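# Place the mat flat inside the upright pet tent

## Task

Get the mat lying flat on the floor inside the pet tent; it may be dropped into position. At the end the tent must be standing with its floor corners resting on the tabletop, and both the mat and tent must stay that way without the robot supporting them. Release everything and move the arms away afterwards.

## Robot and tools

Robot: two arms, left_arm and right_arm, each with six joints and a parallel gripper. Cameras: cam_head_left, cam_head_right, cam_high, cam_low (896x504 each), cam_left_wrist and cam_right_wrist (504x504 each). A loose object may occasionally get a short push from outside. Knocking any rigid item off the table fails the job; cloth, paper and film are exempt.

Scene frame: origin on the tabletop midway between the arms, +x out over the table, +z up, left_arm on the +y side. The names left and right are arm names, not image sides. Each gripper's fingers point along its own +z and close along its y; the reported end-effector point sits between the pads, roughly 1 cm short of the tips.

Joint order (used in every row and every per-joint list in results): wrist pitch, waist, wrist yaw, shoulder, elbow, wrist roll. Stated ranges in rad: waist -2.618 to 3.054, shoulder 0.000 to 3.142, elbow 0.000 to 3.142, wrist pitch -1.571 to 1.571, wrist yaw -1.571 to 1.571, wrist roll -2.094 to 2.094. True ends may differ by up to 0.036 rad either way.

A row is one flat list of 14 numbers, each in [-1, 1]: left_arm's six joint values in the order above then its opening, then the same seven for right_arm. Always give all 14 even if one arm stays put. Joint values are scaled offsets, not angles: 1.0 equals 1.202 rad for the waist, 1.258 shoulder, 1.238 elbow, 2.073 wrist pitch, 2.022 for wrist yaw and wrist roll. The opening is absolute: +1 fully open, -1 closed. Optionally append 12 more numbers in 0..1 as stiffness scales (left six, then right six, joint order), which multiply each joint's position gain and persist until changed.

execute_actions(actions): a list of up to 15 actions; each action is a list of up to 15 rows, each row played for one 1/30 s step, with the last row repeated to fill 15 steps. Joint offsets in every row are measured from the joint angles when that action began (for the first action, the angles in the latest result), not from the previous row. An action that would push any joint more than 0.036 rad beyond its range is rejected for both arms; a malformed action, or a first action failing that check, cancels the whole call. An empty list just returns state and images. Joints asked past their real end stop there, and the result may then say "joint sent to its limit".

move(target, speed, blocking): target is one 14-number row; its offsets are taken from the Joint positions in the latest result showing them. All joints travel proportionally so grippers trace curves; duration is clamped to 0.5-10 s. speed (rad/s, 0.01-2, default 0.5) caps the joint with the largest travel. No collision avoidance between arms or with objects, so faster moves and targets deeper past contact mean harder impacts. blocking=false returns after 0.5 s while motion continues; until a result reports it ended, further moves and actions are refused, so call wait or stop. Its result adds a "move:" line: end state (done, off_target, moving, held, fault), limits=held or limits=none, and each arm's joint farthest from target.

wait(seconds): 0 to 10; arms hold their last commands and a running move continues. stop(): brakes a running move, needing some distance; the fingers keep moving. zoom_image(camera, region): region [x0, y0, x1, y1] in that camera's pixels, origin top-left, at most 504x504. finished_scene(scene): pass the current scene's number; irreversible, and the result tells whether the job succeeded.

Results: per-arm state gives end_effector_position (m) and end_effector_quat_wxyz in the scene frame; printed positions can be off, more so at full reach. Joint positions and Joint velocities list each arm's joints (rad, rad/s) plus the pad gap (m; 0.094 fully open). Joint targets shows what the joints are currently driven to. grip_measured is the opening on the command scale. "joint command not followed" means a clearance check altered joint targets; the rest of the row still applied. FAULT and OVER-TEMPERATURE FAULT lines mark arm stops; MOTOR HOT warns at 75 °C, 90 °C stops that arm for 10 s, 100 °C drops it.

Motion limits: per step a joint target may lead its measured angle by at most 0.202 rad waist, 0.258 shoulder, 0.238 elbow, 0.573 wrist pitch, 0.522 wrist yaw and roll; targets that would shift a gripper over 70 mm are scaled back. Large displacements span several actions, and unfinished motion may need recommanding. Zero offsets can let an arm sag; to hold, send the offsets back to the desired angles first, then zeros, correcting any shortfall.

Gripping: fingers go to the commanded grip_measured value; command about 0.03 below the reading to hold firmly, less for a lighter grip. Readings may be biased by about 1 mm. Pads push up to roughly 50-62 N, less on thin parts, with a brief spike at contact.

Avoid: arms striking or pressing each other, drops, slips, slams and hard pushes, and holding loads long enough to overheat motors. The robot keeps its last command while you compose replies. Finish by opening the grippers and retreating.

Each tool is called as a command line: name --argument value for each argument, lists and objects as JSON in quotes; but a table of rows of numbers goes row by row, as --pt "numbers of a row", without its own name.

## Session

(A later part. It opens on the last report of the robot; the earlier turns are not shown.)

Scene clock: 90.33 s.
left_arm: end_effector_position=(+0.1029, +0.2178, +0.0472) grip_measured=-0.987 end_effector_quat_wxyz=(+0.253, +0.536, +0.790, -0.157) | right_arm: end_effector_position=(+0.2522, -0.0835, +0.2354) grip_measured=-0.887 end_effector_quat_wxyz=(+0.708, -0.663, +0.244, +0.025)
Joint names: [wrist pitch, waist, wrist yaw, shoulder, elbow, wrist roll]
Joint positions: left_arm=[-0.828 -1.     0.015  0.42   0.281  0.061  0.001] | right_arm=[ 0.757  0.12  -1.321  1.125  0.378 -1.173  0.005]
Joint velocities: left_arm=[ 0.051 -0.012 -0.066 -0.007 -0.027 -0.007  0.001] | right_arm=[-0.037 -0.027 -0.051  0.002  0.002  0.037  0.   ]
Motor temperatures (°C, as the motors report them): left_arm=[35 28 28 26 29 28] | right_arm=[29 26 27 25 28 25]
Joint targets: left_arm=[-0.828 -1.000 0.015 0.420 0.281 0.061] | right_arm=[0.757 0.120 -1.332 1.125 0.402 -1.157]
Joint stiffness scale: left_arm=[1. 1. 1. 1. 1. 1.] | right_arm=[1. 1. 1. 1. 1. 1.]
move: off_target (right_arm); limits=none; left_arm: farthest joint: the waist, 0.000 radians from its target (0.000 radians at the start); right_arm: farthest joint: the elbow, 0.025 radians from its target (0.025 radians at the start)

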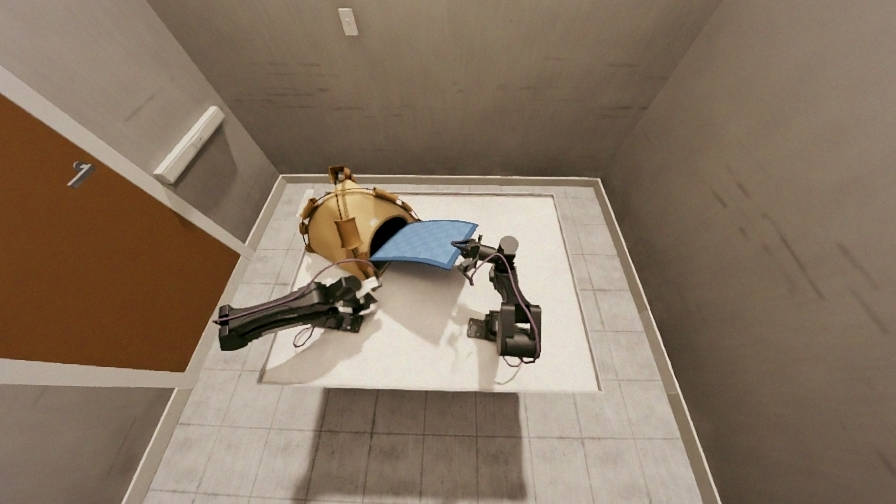

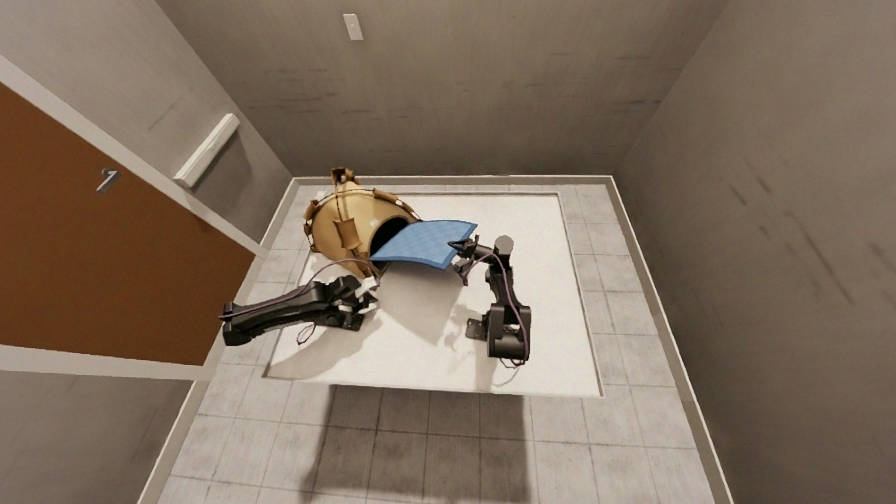

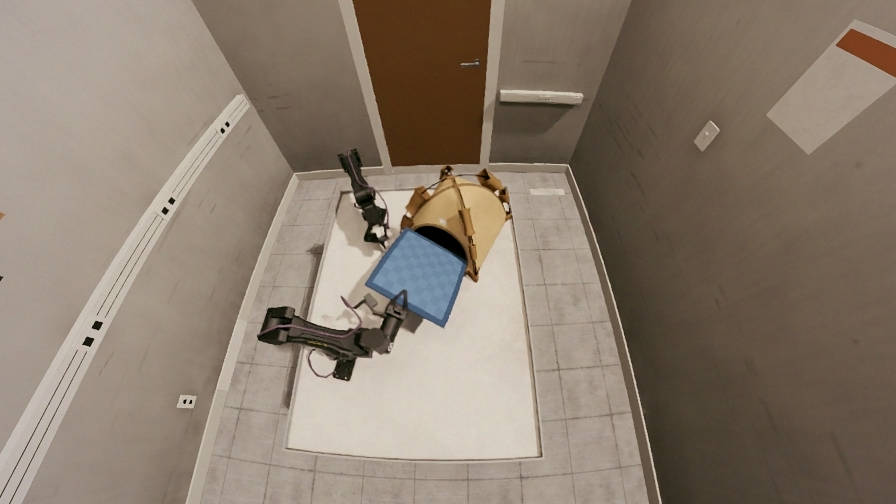

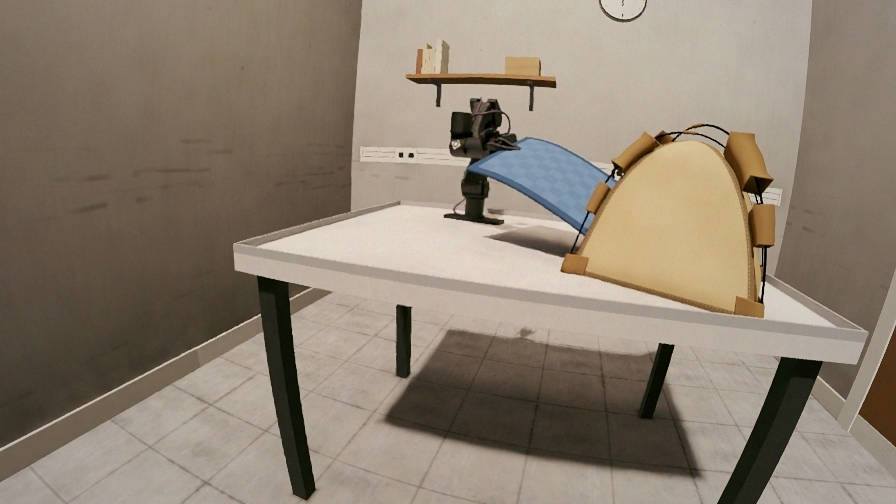

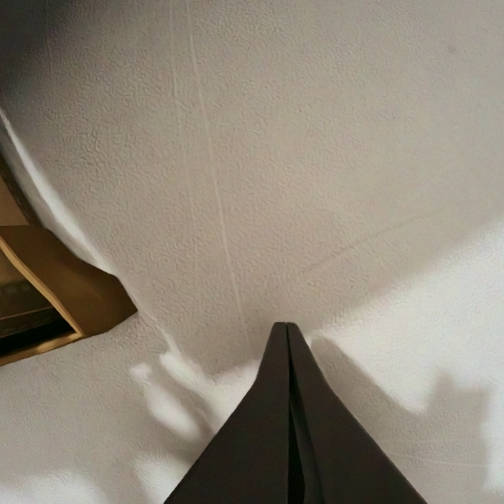

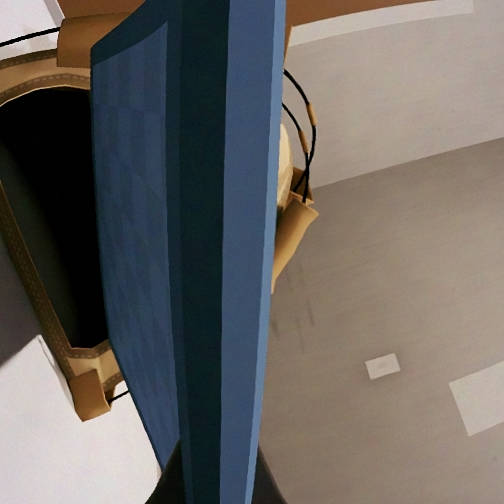

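move --target '[0,0,0,0,0,0,-1,0,0,-0.03,0,0.02,0.07,-0.915]' --speed 0.1

zoom_image --camera "cam_high" --region '[320,150,560,350]'

zoom_image --camera "cam_head_left" --region '[320,180,500,300]'

Scene clock: 92.67 s.
left_arm: end_effector_position=(+0.1029, +0.2178, +0.0472) grip_measured=-0.987 end_effector_quat_wxyz=(+0.253, +0.536, +0.790, -0.157) | right_arm: end_effector_position=(+0.2431, -0.0808, +0.2353) grip_measured=-0.887 end_effector_quat_wxyz=(+0.702, -0.653, +0.268, +0.088)
Joint names: [wrist pitch, waist, wrist yaw, shoulder, elbow, wrist roll]
Joint positions: left_arm=[-0.828 -1.     0.015  0.42   0.281  0.061  0.001] | right_arm=[ 0.757  0.12  -1.374  1.125  0.378 -1.047  0.005]
Joint velocities: left_arm=[-0.022  0.002 -0.007 -0.002 -0.002 -0.037  0.002] | right_arm=[-0.037  0.002 -0.007 -0.017 -0.017 -0.037 -0.   ]
Motor temperatures (°C, as the motors report them): left_arm=[35 28 28 26 29 28] | right_arm=[29 26 27 25 28 25]
Joint targets: left_arm=[-0.828 -1.000 0.015 0.420 0.281 0.061] | right_arm=[0.757 0.120 -1.382 1.125 0.402 -1.032]
Joint stiffness scale: left_arm=[1. 1. 1. 1. 1. 1.] | right_arm=[1. 1. 1. 1. 1. 1.]
move: off_target (right_arm); limits=none; left_arm: farthest joint: the waist, 0.000 radians from its target (0.000 radians at the start); right_arm: farthest joint: the elbow, 0.025 radians from its target (0.025 radians at the start)

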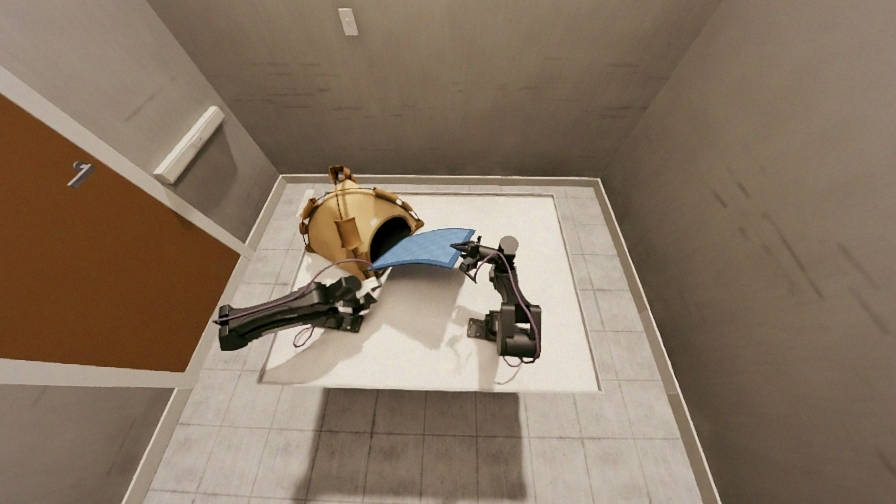

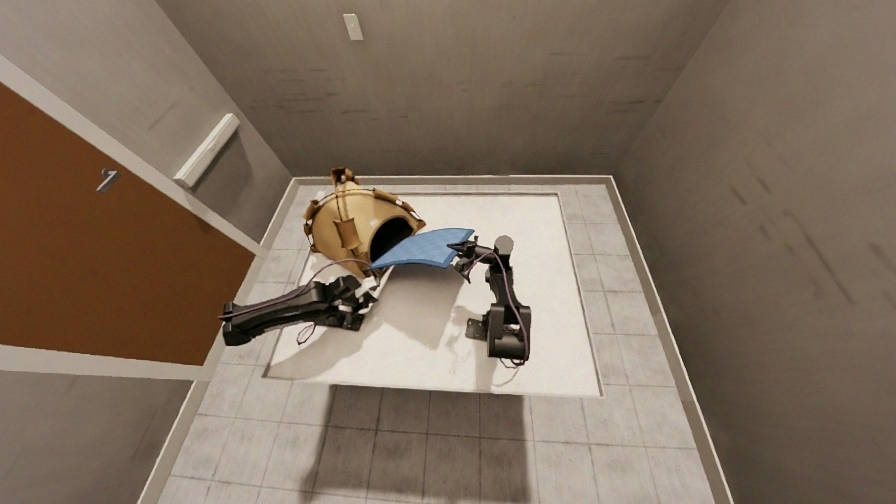

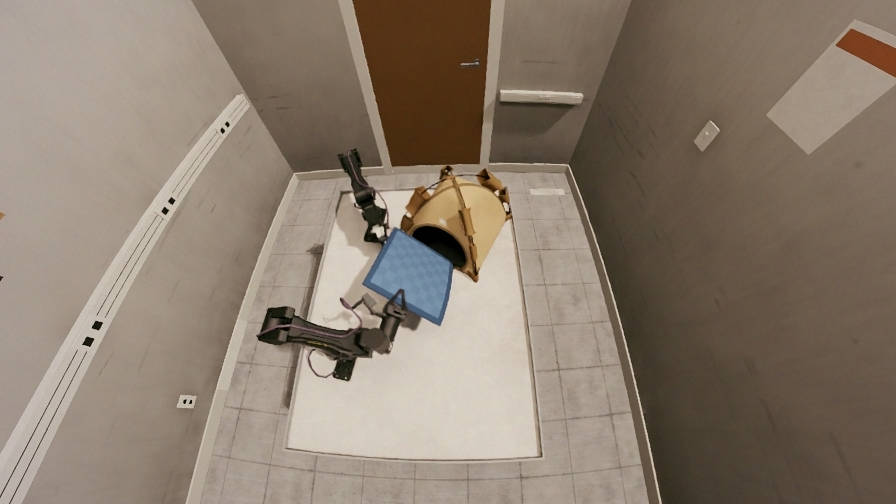

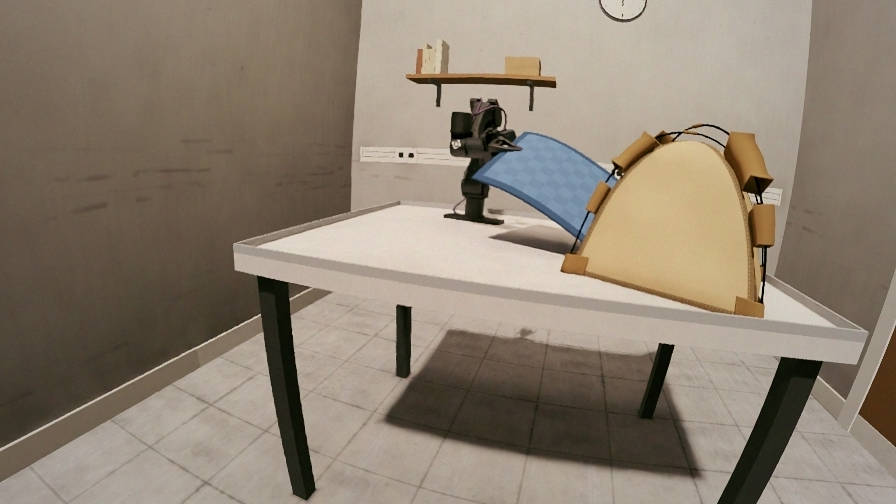

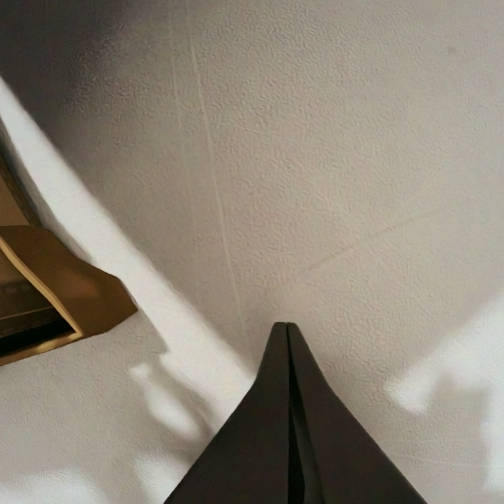

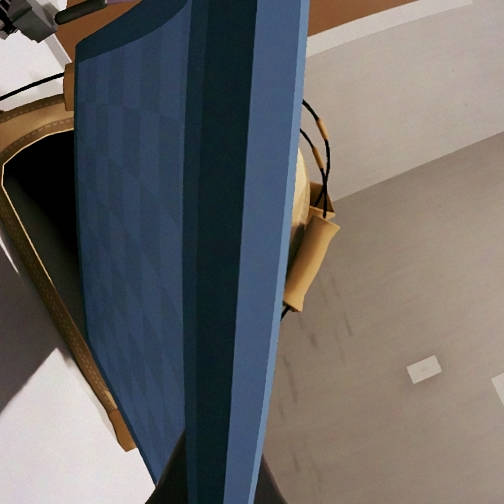

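Region (320, 150, 560, 350) of cam_high's 896x504 image, scaled by 2.100, with more detail than that image has.

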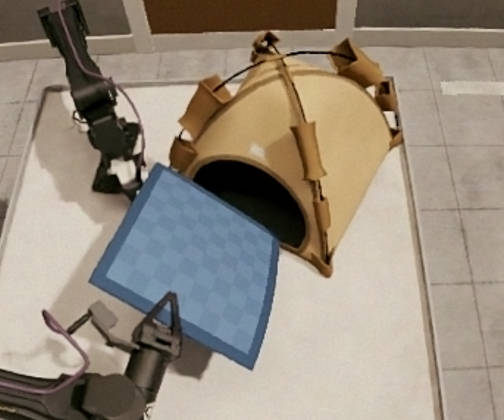

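Region (320, 180, 500, 300) of cam_head_left's 896x504 image, scaled by 2.800, with more detail than that image has.

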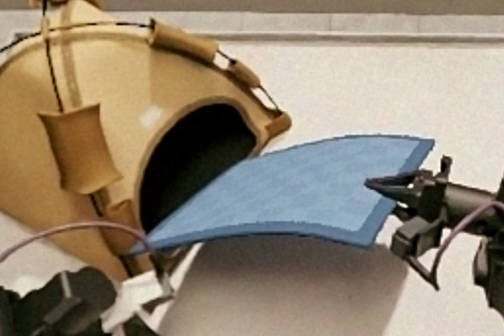

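move --target '[0,0,0,0,0,0,-1,0.021,0.06,0.02,0.164,0.155,0,-0.915]' --speed 0.12

zoom_image --camera "cam_high" --region '[320,150,560,350]'

zoom_image --camera "cam_head_left" --region '[320,180,500,300]'

Scene clock: 95.37 s.
left_arm: end_effector_position=(+0.1029, +0.2178, +0.0472) grip_measured=-0.987 end_effector_quat_wxyz=(+0.253, +0.536, +0.790, -0.157) | right_arm: end_effector_position=(+0.2824, -0.0677, +0.2425) grip_measured=-0.887 end_effector_quat_wxyz=(+0.699, -0.656, +0.264, +0.104)
Joint names: [wrist pitch, waist, wrist yaw, shoulder, elbow, wrist roll]
Joint positions: left_arm=[-0.828 -1.     0.015  0.42   0.281  0.061  0.001] | right_arm=[ 0.782  0.181 -1.343  1.323  0.535 -1.046  0.005]
Joint velocities: left_arm=[ 0.007  0.017  0.007 -0.002 -0.002 -0.007  0.001] | right_arm=[-0.007 -0.012  0.007 -0.022 -0.002  0.037 -0.   ]
Motor temperatures (°C, as the motors report them): left_arm=[36 27 28 26 29 28] | right_arm=[29 26 27 25 28 25]
Joint targets: left_arm=[-0.828 -1.000 0.015 0.420 0.281 0.061] | right_arm=[0.800 0.192 -1.334 1.331 0.569 -1.047]
Joint stiffness scale: left_arm=[1. 1. 1. 1. 1. 1.] | right_arm=[1. 1. 1. 1. 1. 1.]
move: off_target (right_arm); limits=none; left_arm: farthest joint: the waist, 0.000 radians from its target (0.000 radians at the start); right_arm: farthest joint: the elbow, 0.035 radians from its target (0.192 radians at the start)

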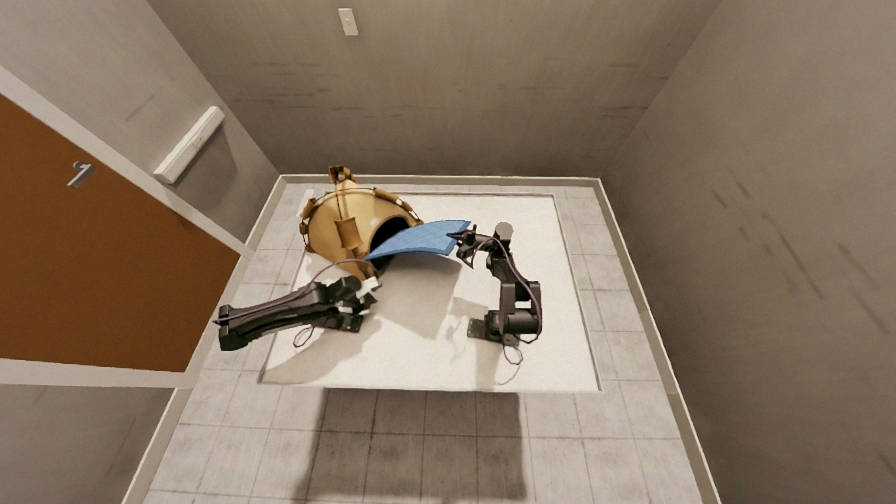

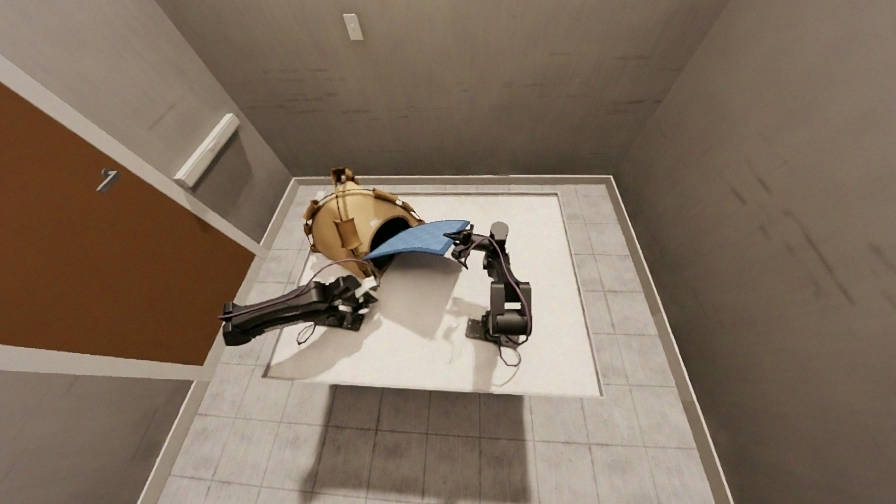

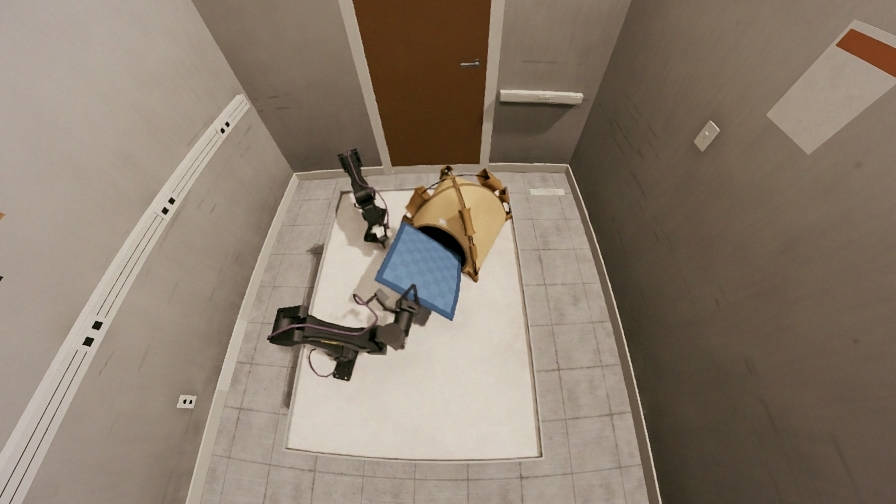

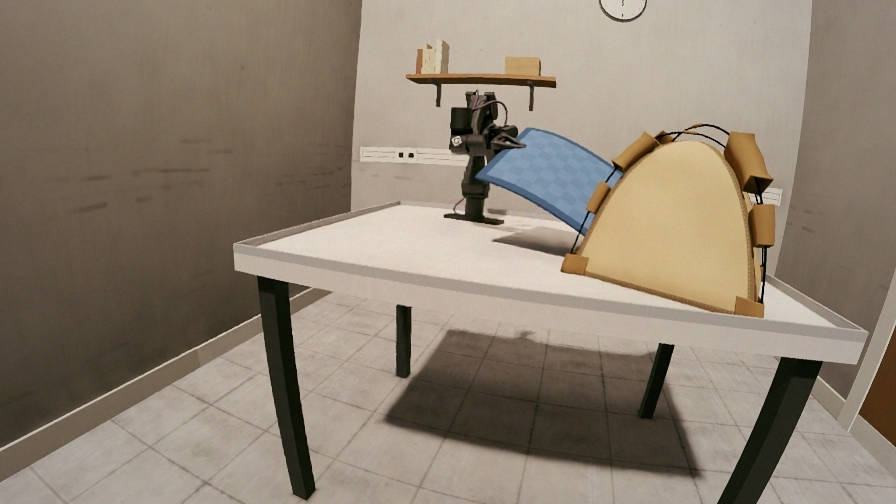

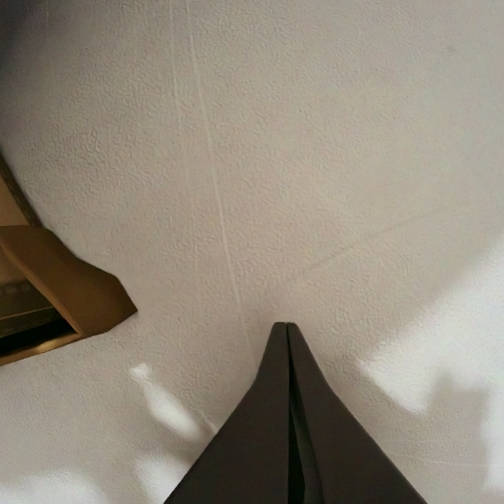

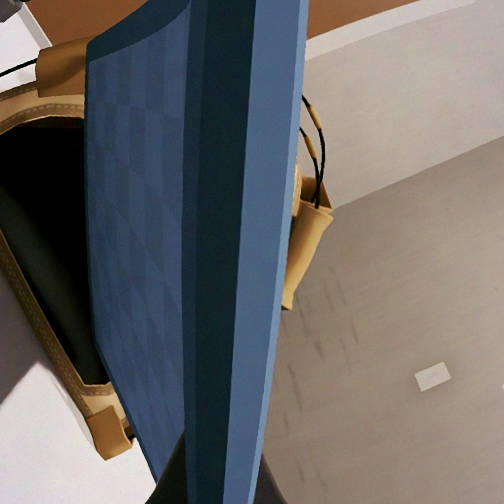

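Region (320, 150, 560, 350) of cam_high's 896x504 image, scaled by 2.100, with more detail than that image has.

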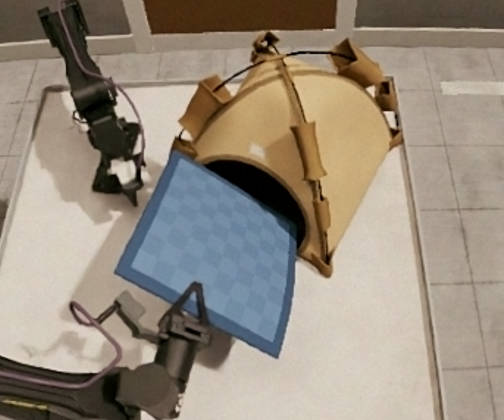

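Region (320, 180, 500, 300) of cam_head_left's 896x504 image, scaled by 2.800, with more detail than that image has.

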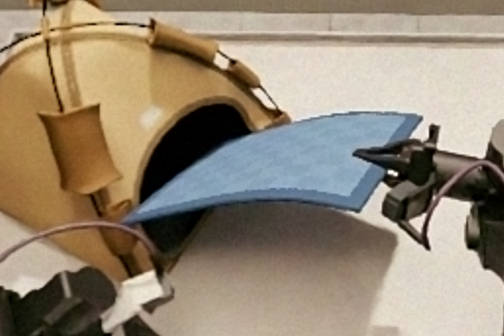

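move --target '[0,0,0,0,0,0,-1,0.11,0,0.08,0.102,-0.06,0,-0.915]' --speed 0.1

zoom_image --camera "cam_high" --region '[320,150,560,350]'

zoom_image --camera "cam_head_left" --region '[320,180,500,300]'

Scene clock: 98.70 s.
left_arm: end_effector_position=(+0.1029, +0.2178, +0.0472) grip_measured=-0.987 end_effector_quat_wxyz=(+0.253, +0.536, +0.790, -0.157) | right_arm: end_effector_position=(+0.3075, -0.0743, +0.2153) grip_measured=-0.887 end_effector_quat_wxyz=(+0.708, -0.640, +0.295, +0.050)
Joint names: [wrist pitch, waist, wrist yaw, shoulder, elbow, wrist roll]
Joint positions: left_arm=[-0.828 -1.     0.015  0.42   0.281  0.061  0.001] | right_arm=[ 0.994  0.181 -1.216  1.443  0.473 -1.046  0.005]
Joint velocities: left_arm=[-0.081  0.012 -0.037 -0.007  0.007 -0.095  0.001] | right_arm=[-0.081  0.007 -0.022  0.002  0.002 -0.066 -0.002]
Motor temperatures (°C, as the motors report them): left_arm=[36 27 28 26 29 28] | right_arm=[29 26 27 25 28 25]
Joint targets: left_arm=[-0.828 -1.000 0.015 0.420 0.281 0.061] | right_arm=[1.010 0.181 -1.181 1.452 0.461 -1.046]
Joint stiffness scale: left_arm=[1. 1. 1. 1. 1. 1.] | right_arm=[1. 1. 1. 1. 1. 1.]
move: off_target (right_arm); limits=none; left_arm: farthest joint: the waist, 0.000 radians from its target (0.000 radians at the start); right_arm: farthest joint: the wrist yaw, 0.035 radians from its target (0.162 radians at the start)

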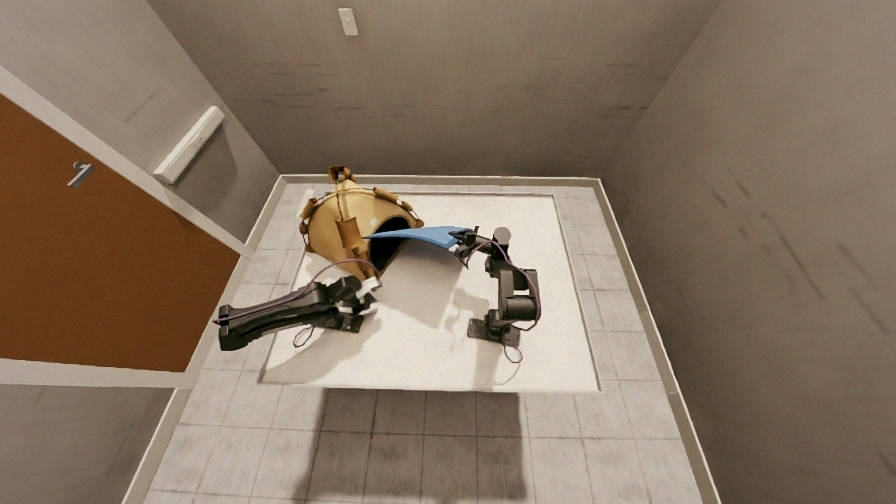

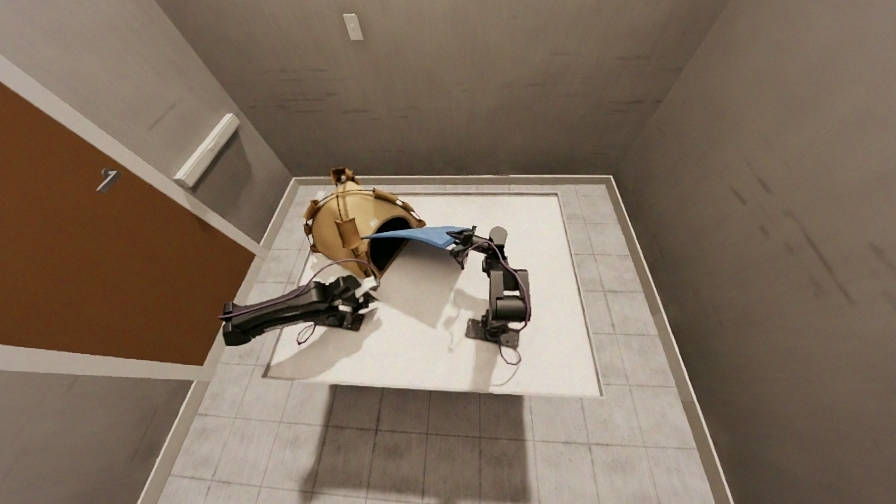

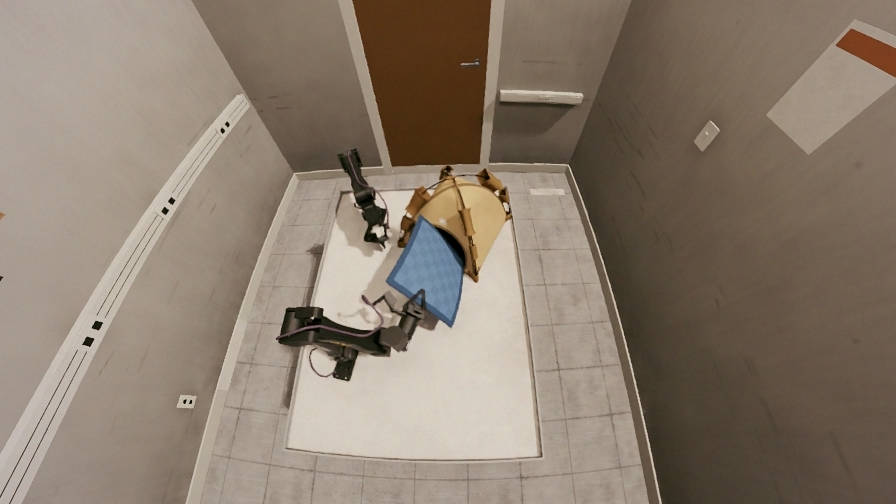

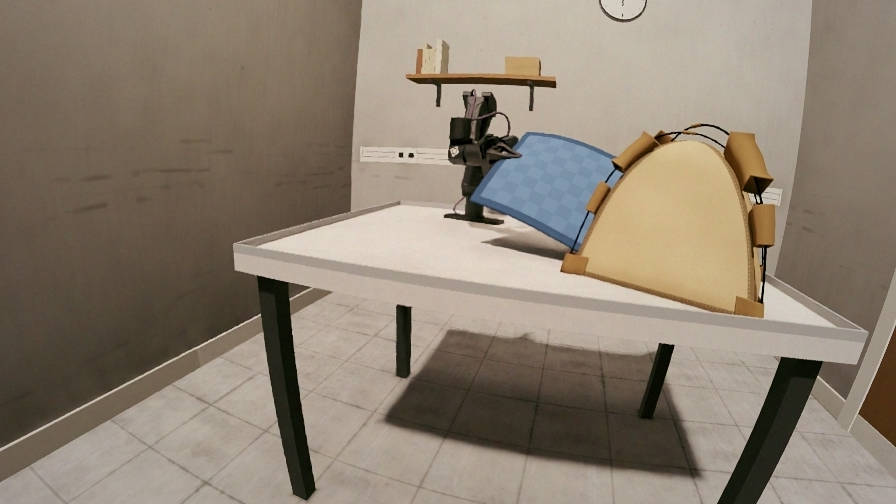

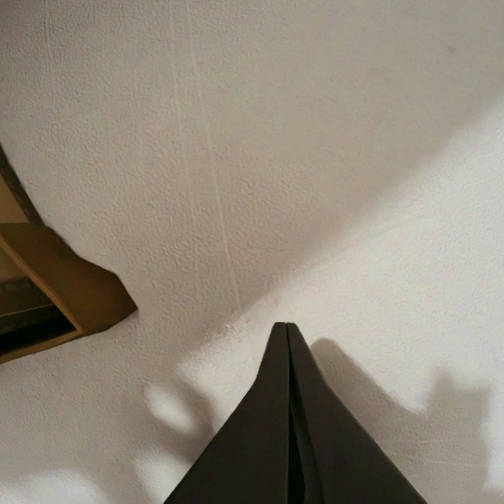

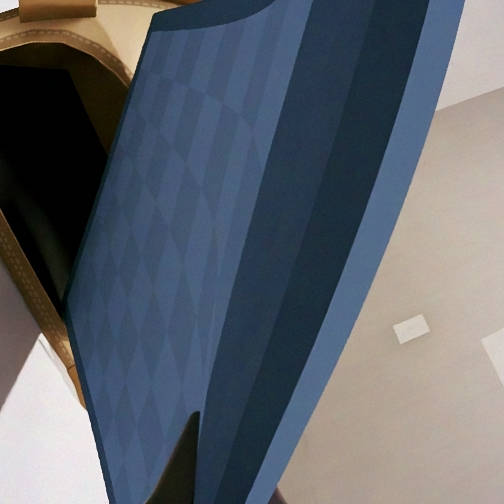

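Region (320, 150, 560, 350) of cam_high's 896x504 image, scaled by 2.100, with more detail than that image has.

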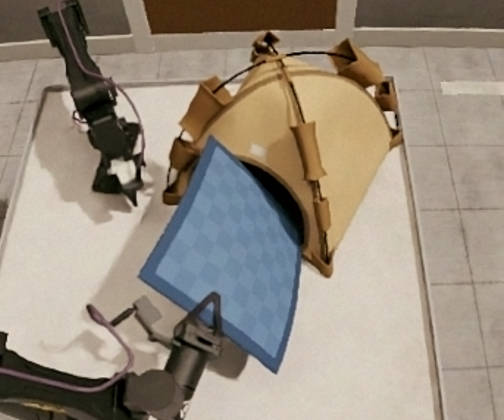

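Region (320, 180, 500, 300) of cam_head_left's 896x504 image, scaled by 2.800, with more detail than that image has.

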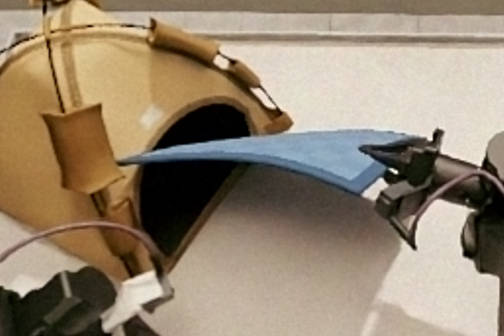

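move --target '[0,0,0,0,0,0,-1,0,0,0.03,0,0,-0.3,-0.915]' --speed 0.2

zoom_image --camera "cam_high" --region '[320,150,560,350]'

zoom_image --camera "cam_head_left" --region '[320,180,500,300]'

Scene clock: 103.07 s.
left_arm: end_effector_position=(+0.1029, +0.2178, +0.0472) grip_measured=-0.987 end_effector_quat_wxyz=(+0.253, +0.536, +0.790, -0.157) | right_arm: end_effector_position=(+0.3094, -0.0751, +0.2152) grip_measured=-0.887 end_effector_quat_wxyz=(+0.691, -0.697, +0.101, -0.161)
Joint names: [wrist pitch, waist, wrist yaw, shoulder, elbow, wrist roll]
Joint positions: left_arm=[-0.828 -1.     0.015  0.42   0.281  0.061  0.001] | right_arm=[ 0.993  0.181 -1.205  1.443  0.473 -1.634  0.005]
Joint velocities: left_arm=[-0.022  0.017  0.007  0.002  0.007  0.007  0.   ] | right_arm=[-0.066  0.002 -0.051 -0.007 -0.002  0.007 -0.001]
Motor temperatures (°C, as the motors report them): left_arm=[36 27 28 26 29 28] | right_arm=[29 26 27 25 28 25]
Joint targets: left_arm=[-0.828 -1.000 0.015 0.420 0.281 0.061] | right_arm=[0.993 0.181 -1.156 1.443 0.473 -1.653]
Joint stiffness scale: left_arm=[1. 1. 1. 1. 1. 1.] | right_arm=[1. 1. 1. 1. 1. 1.]
move: off_target (right_arm); limits=none; left_arm: farthest joint: the waist, 0.000 radians from its target (0.000 radians at the start); right_arm: farthest joint: the wrist yaw, 0.049 radians from its target (0.061 radians at the start)

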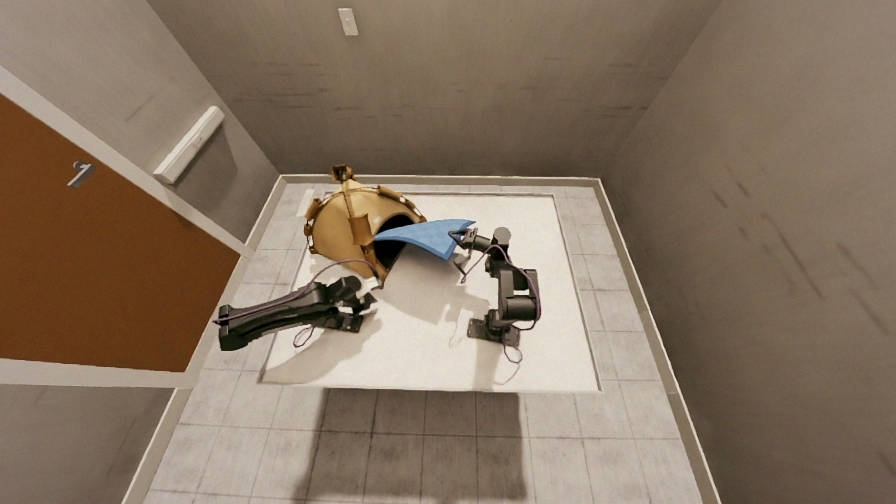

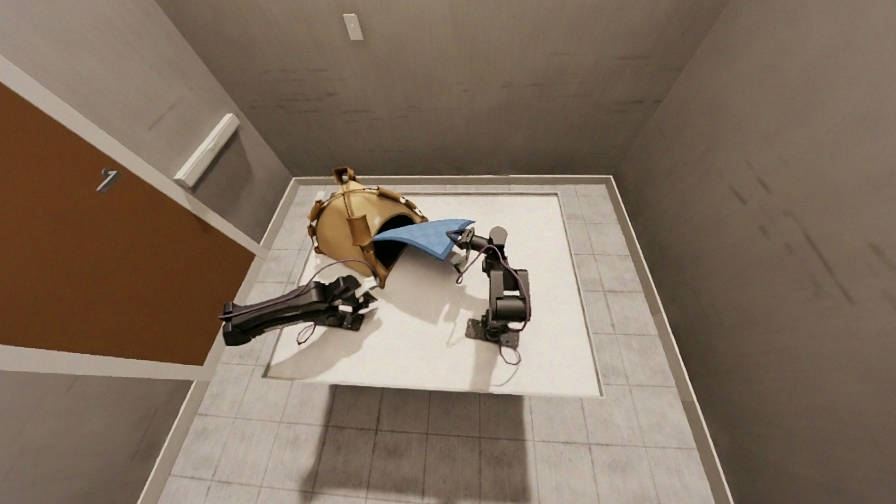

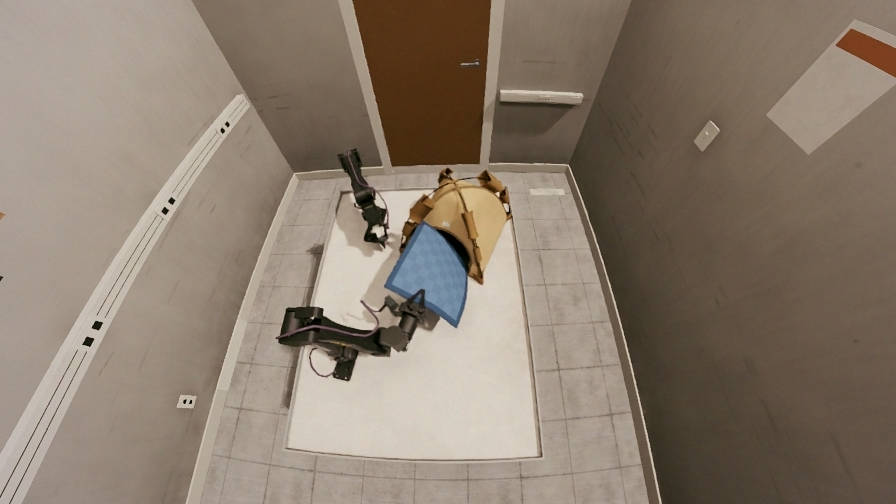

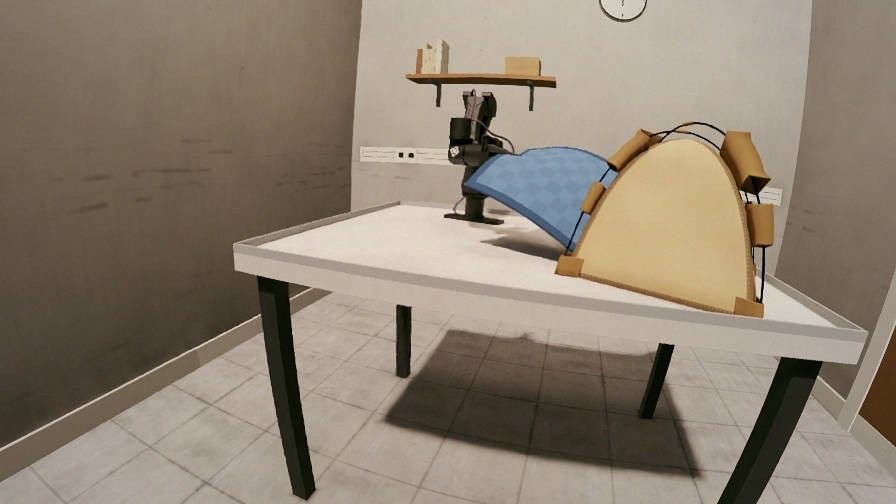

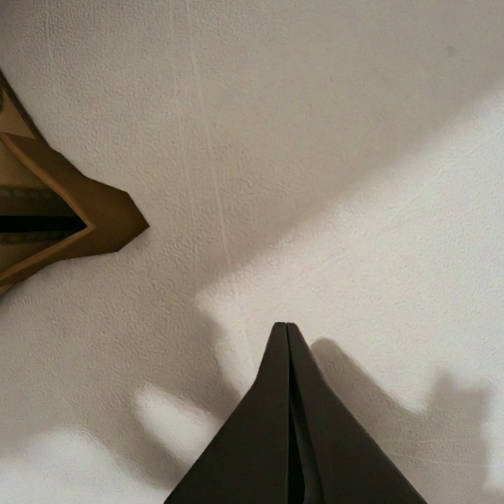

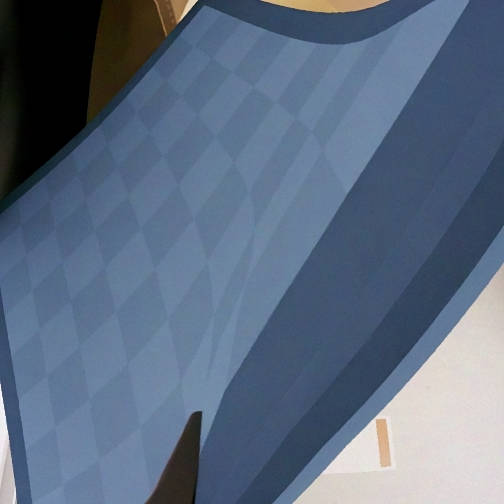

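Region (320, 150, 560, 350) of cam_high's 896x504 image, scaled by 2.100, with more detail than that image has.

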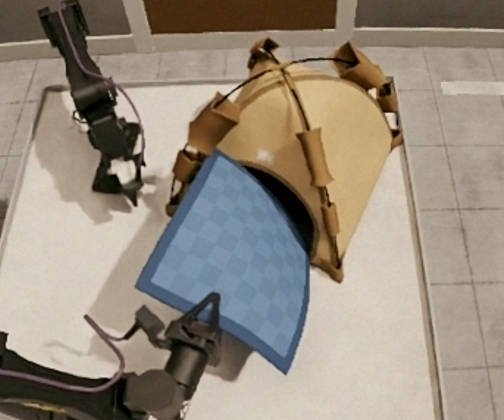

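Region (320, 180, 500, 300) of cam_head_left's 896x504 image, scaled by 2.800, with more detail than that image has.

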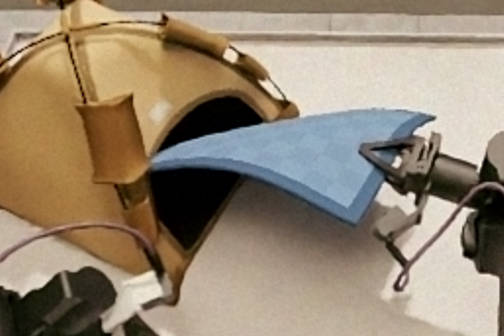

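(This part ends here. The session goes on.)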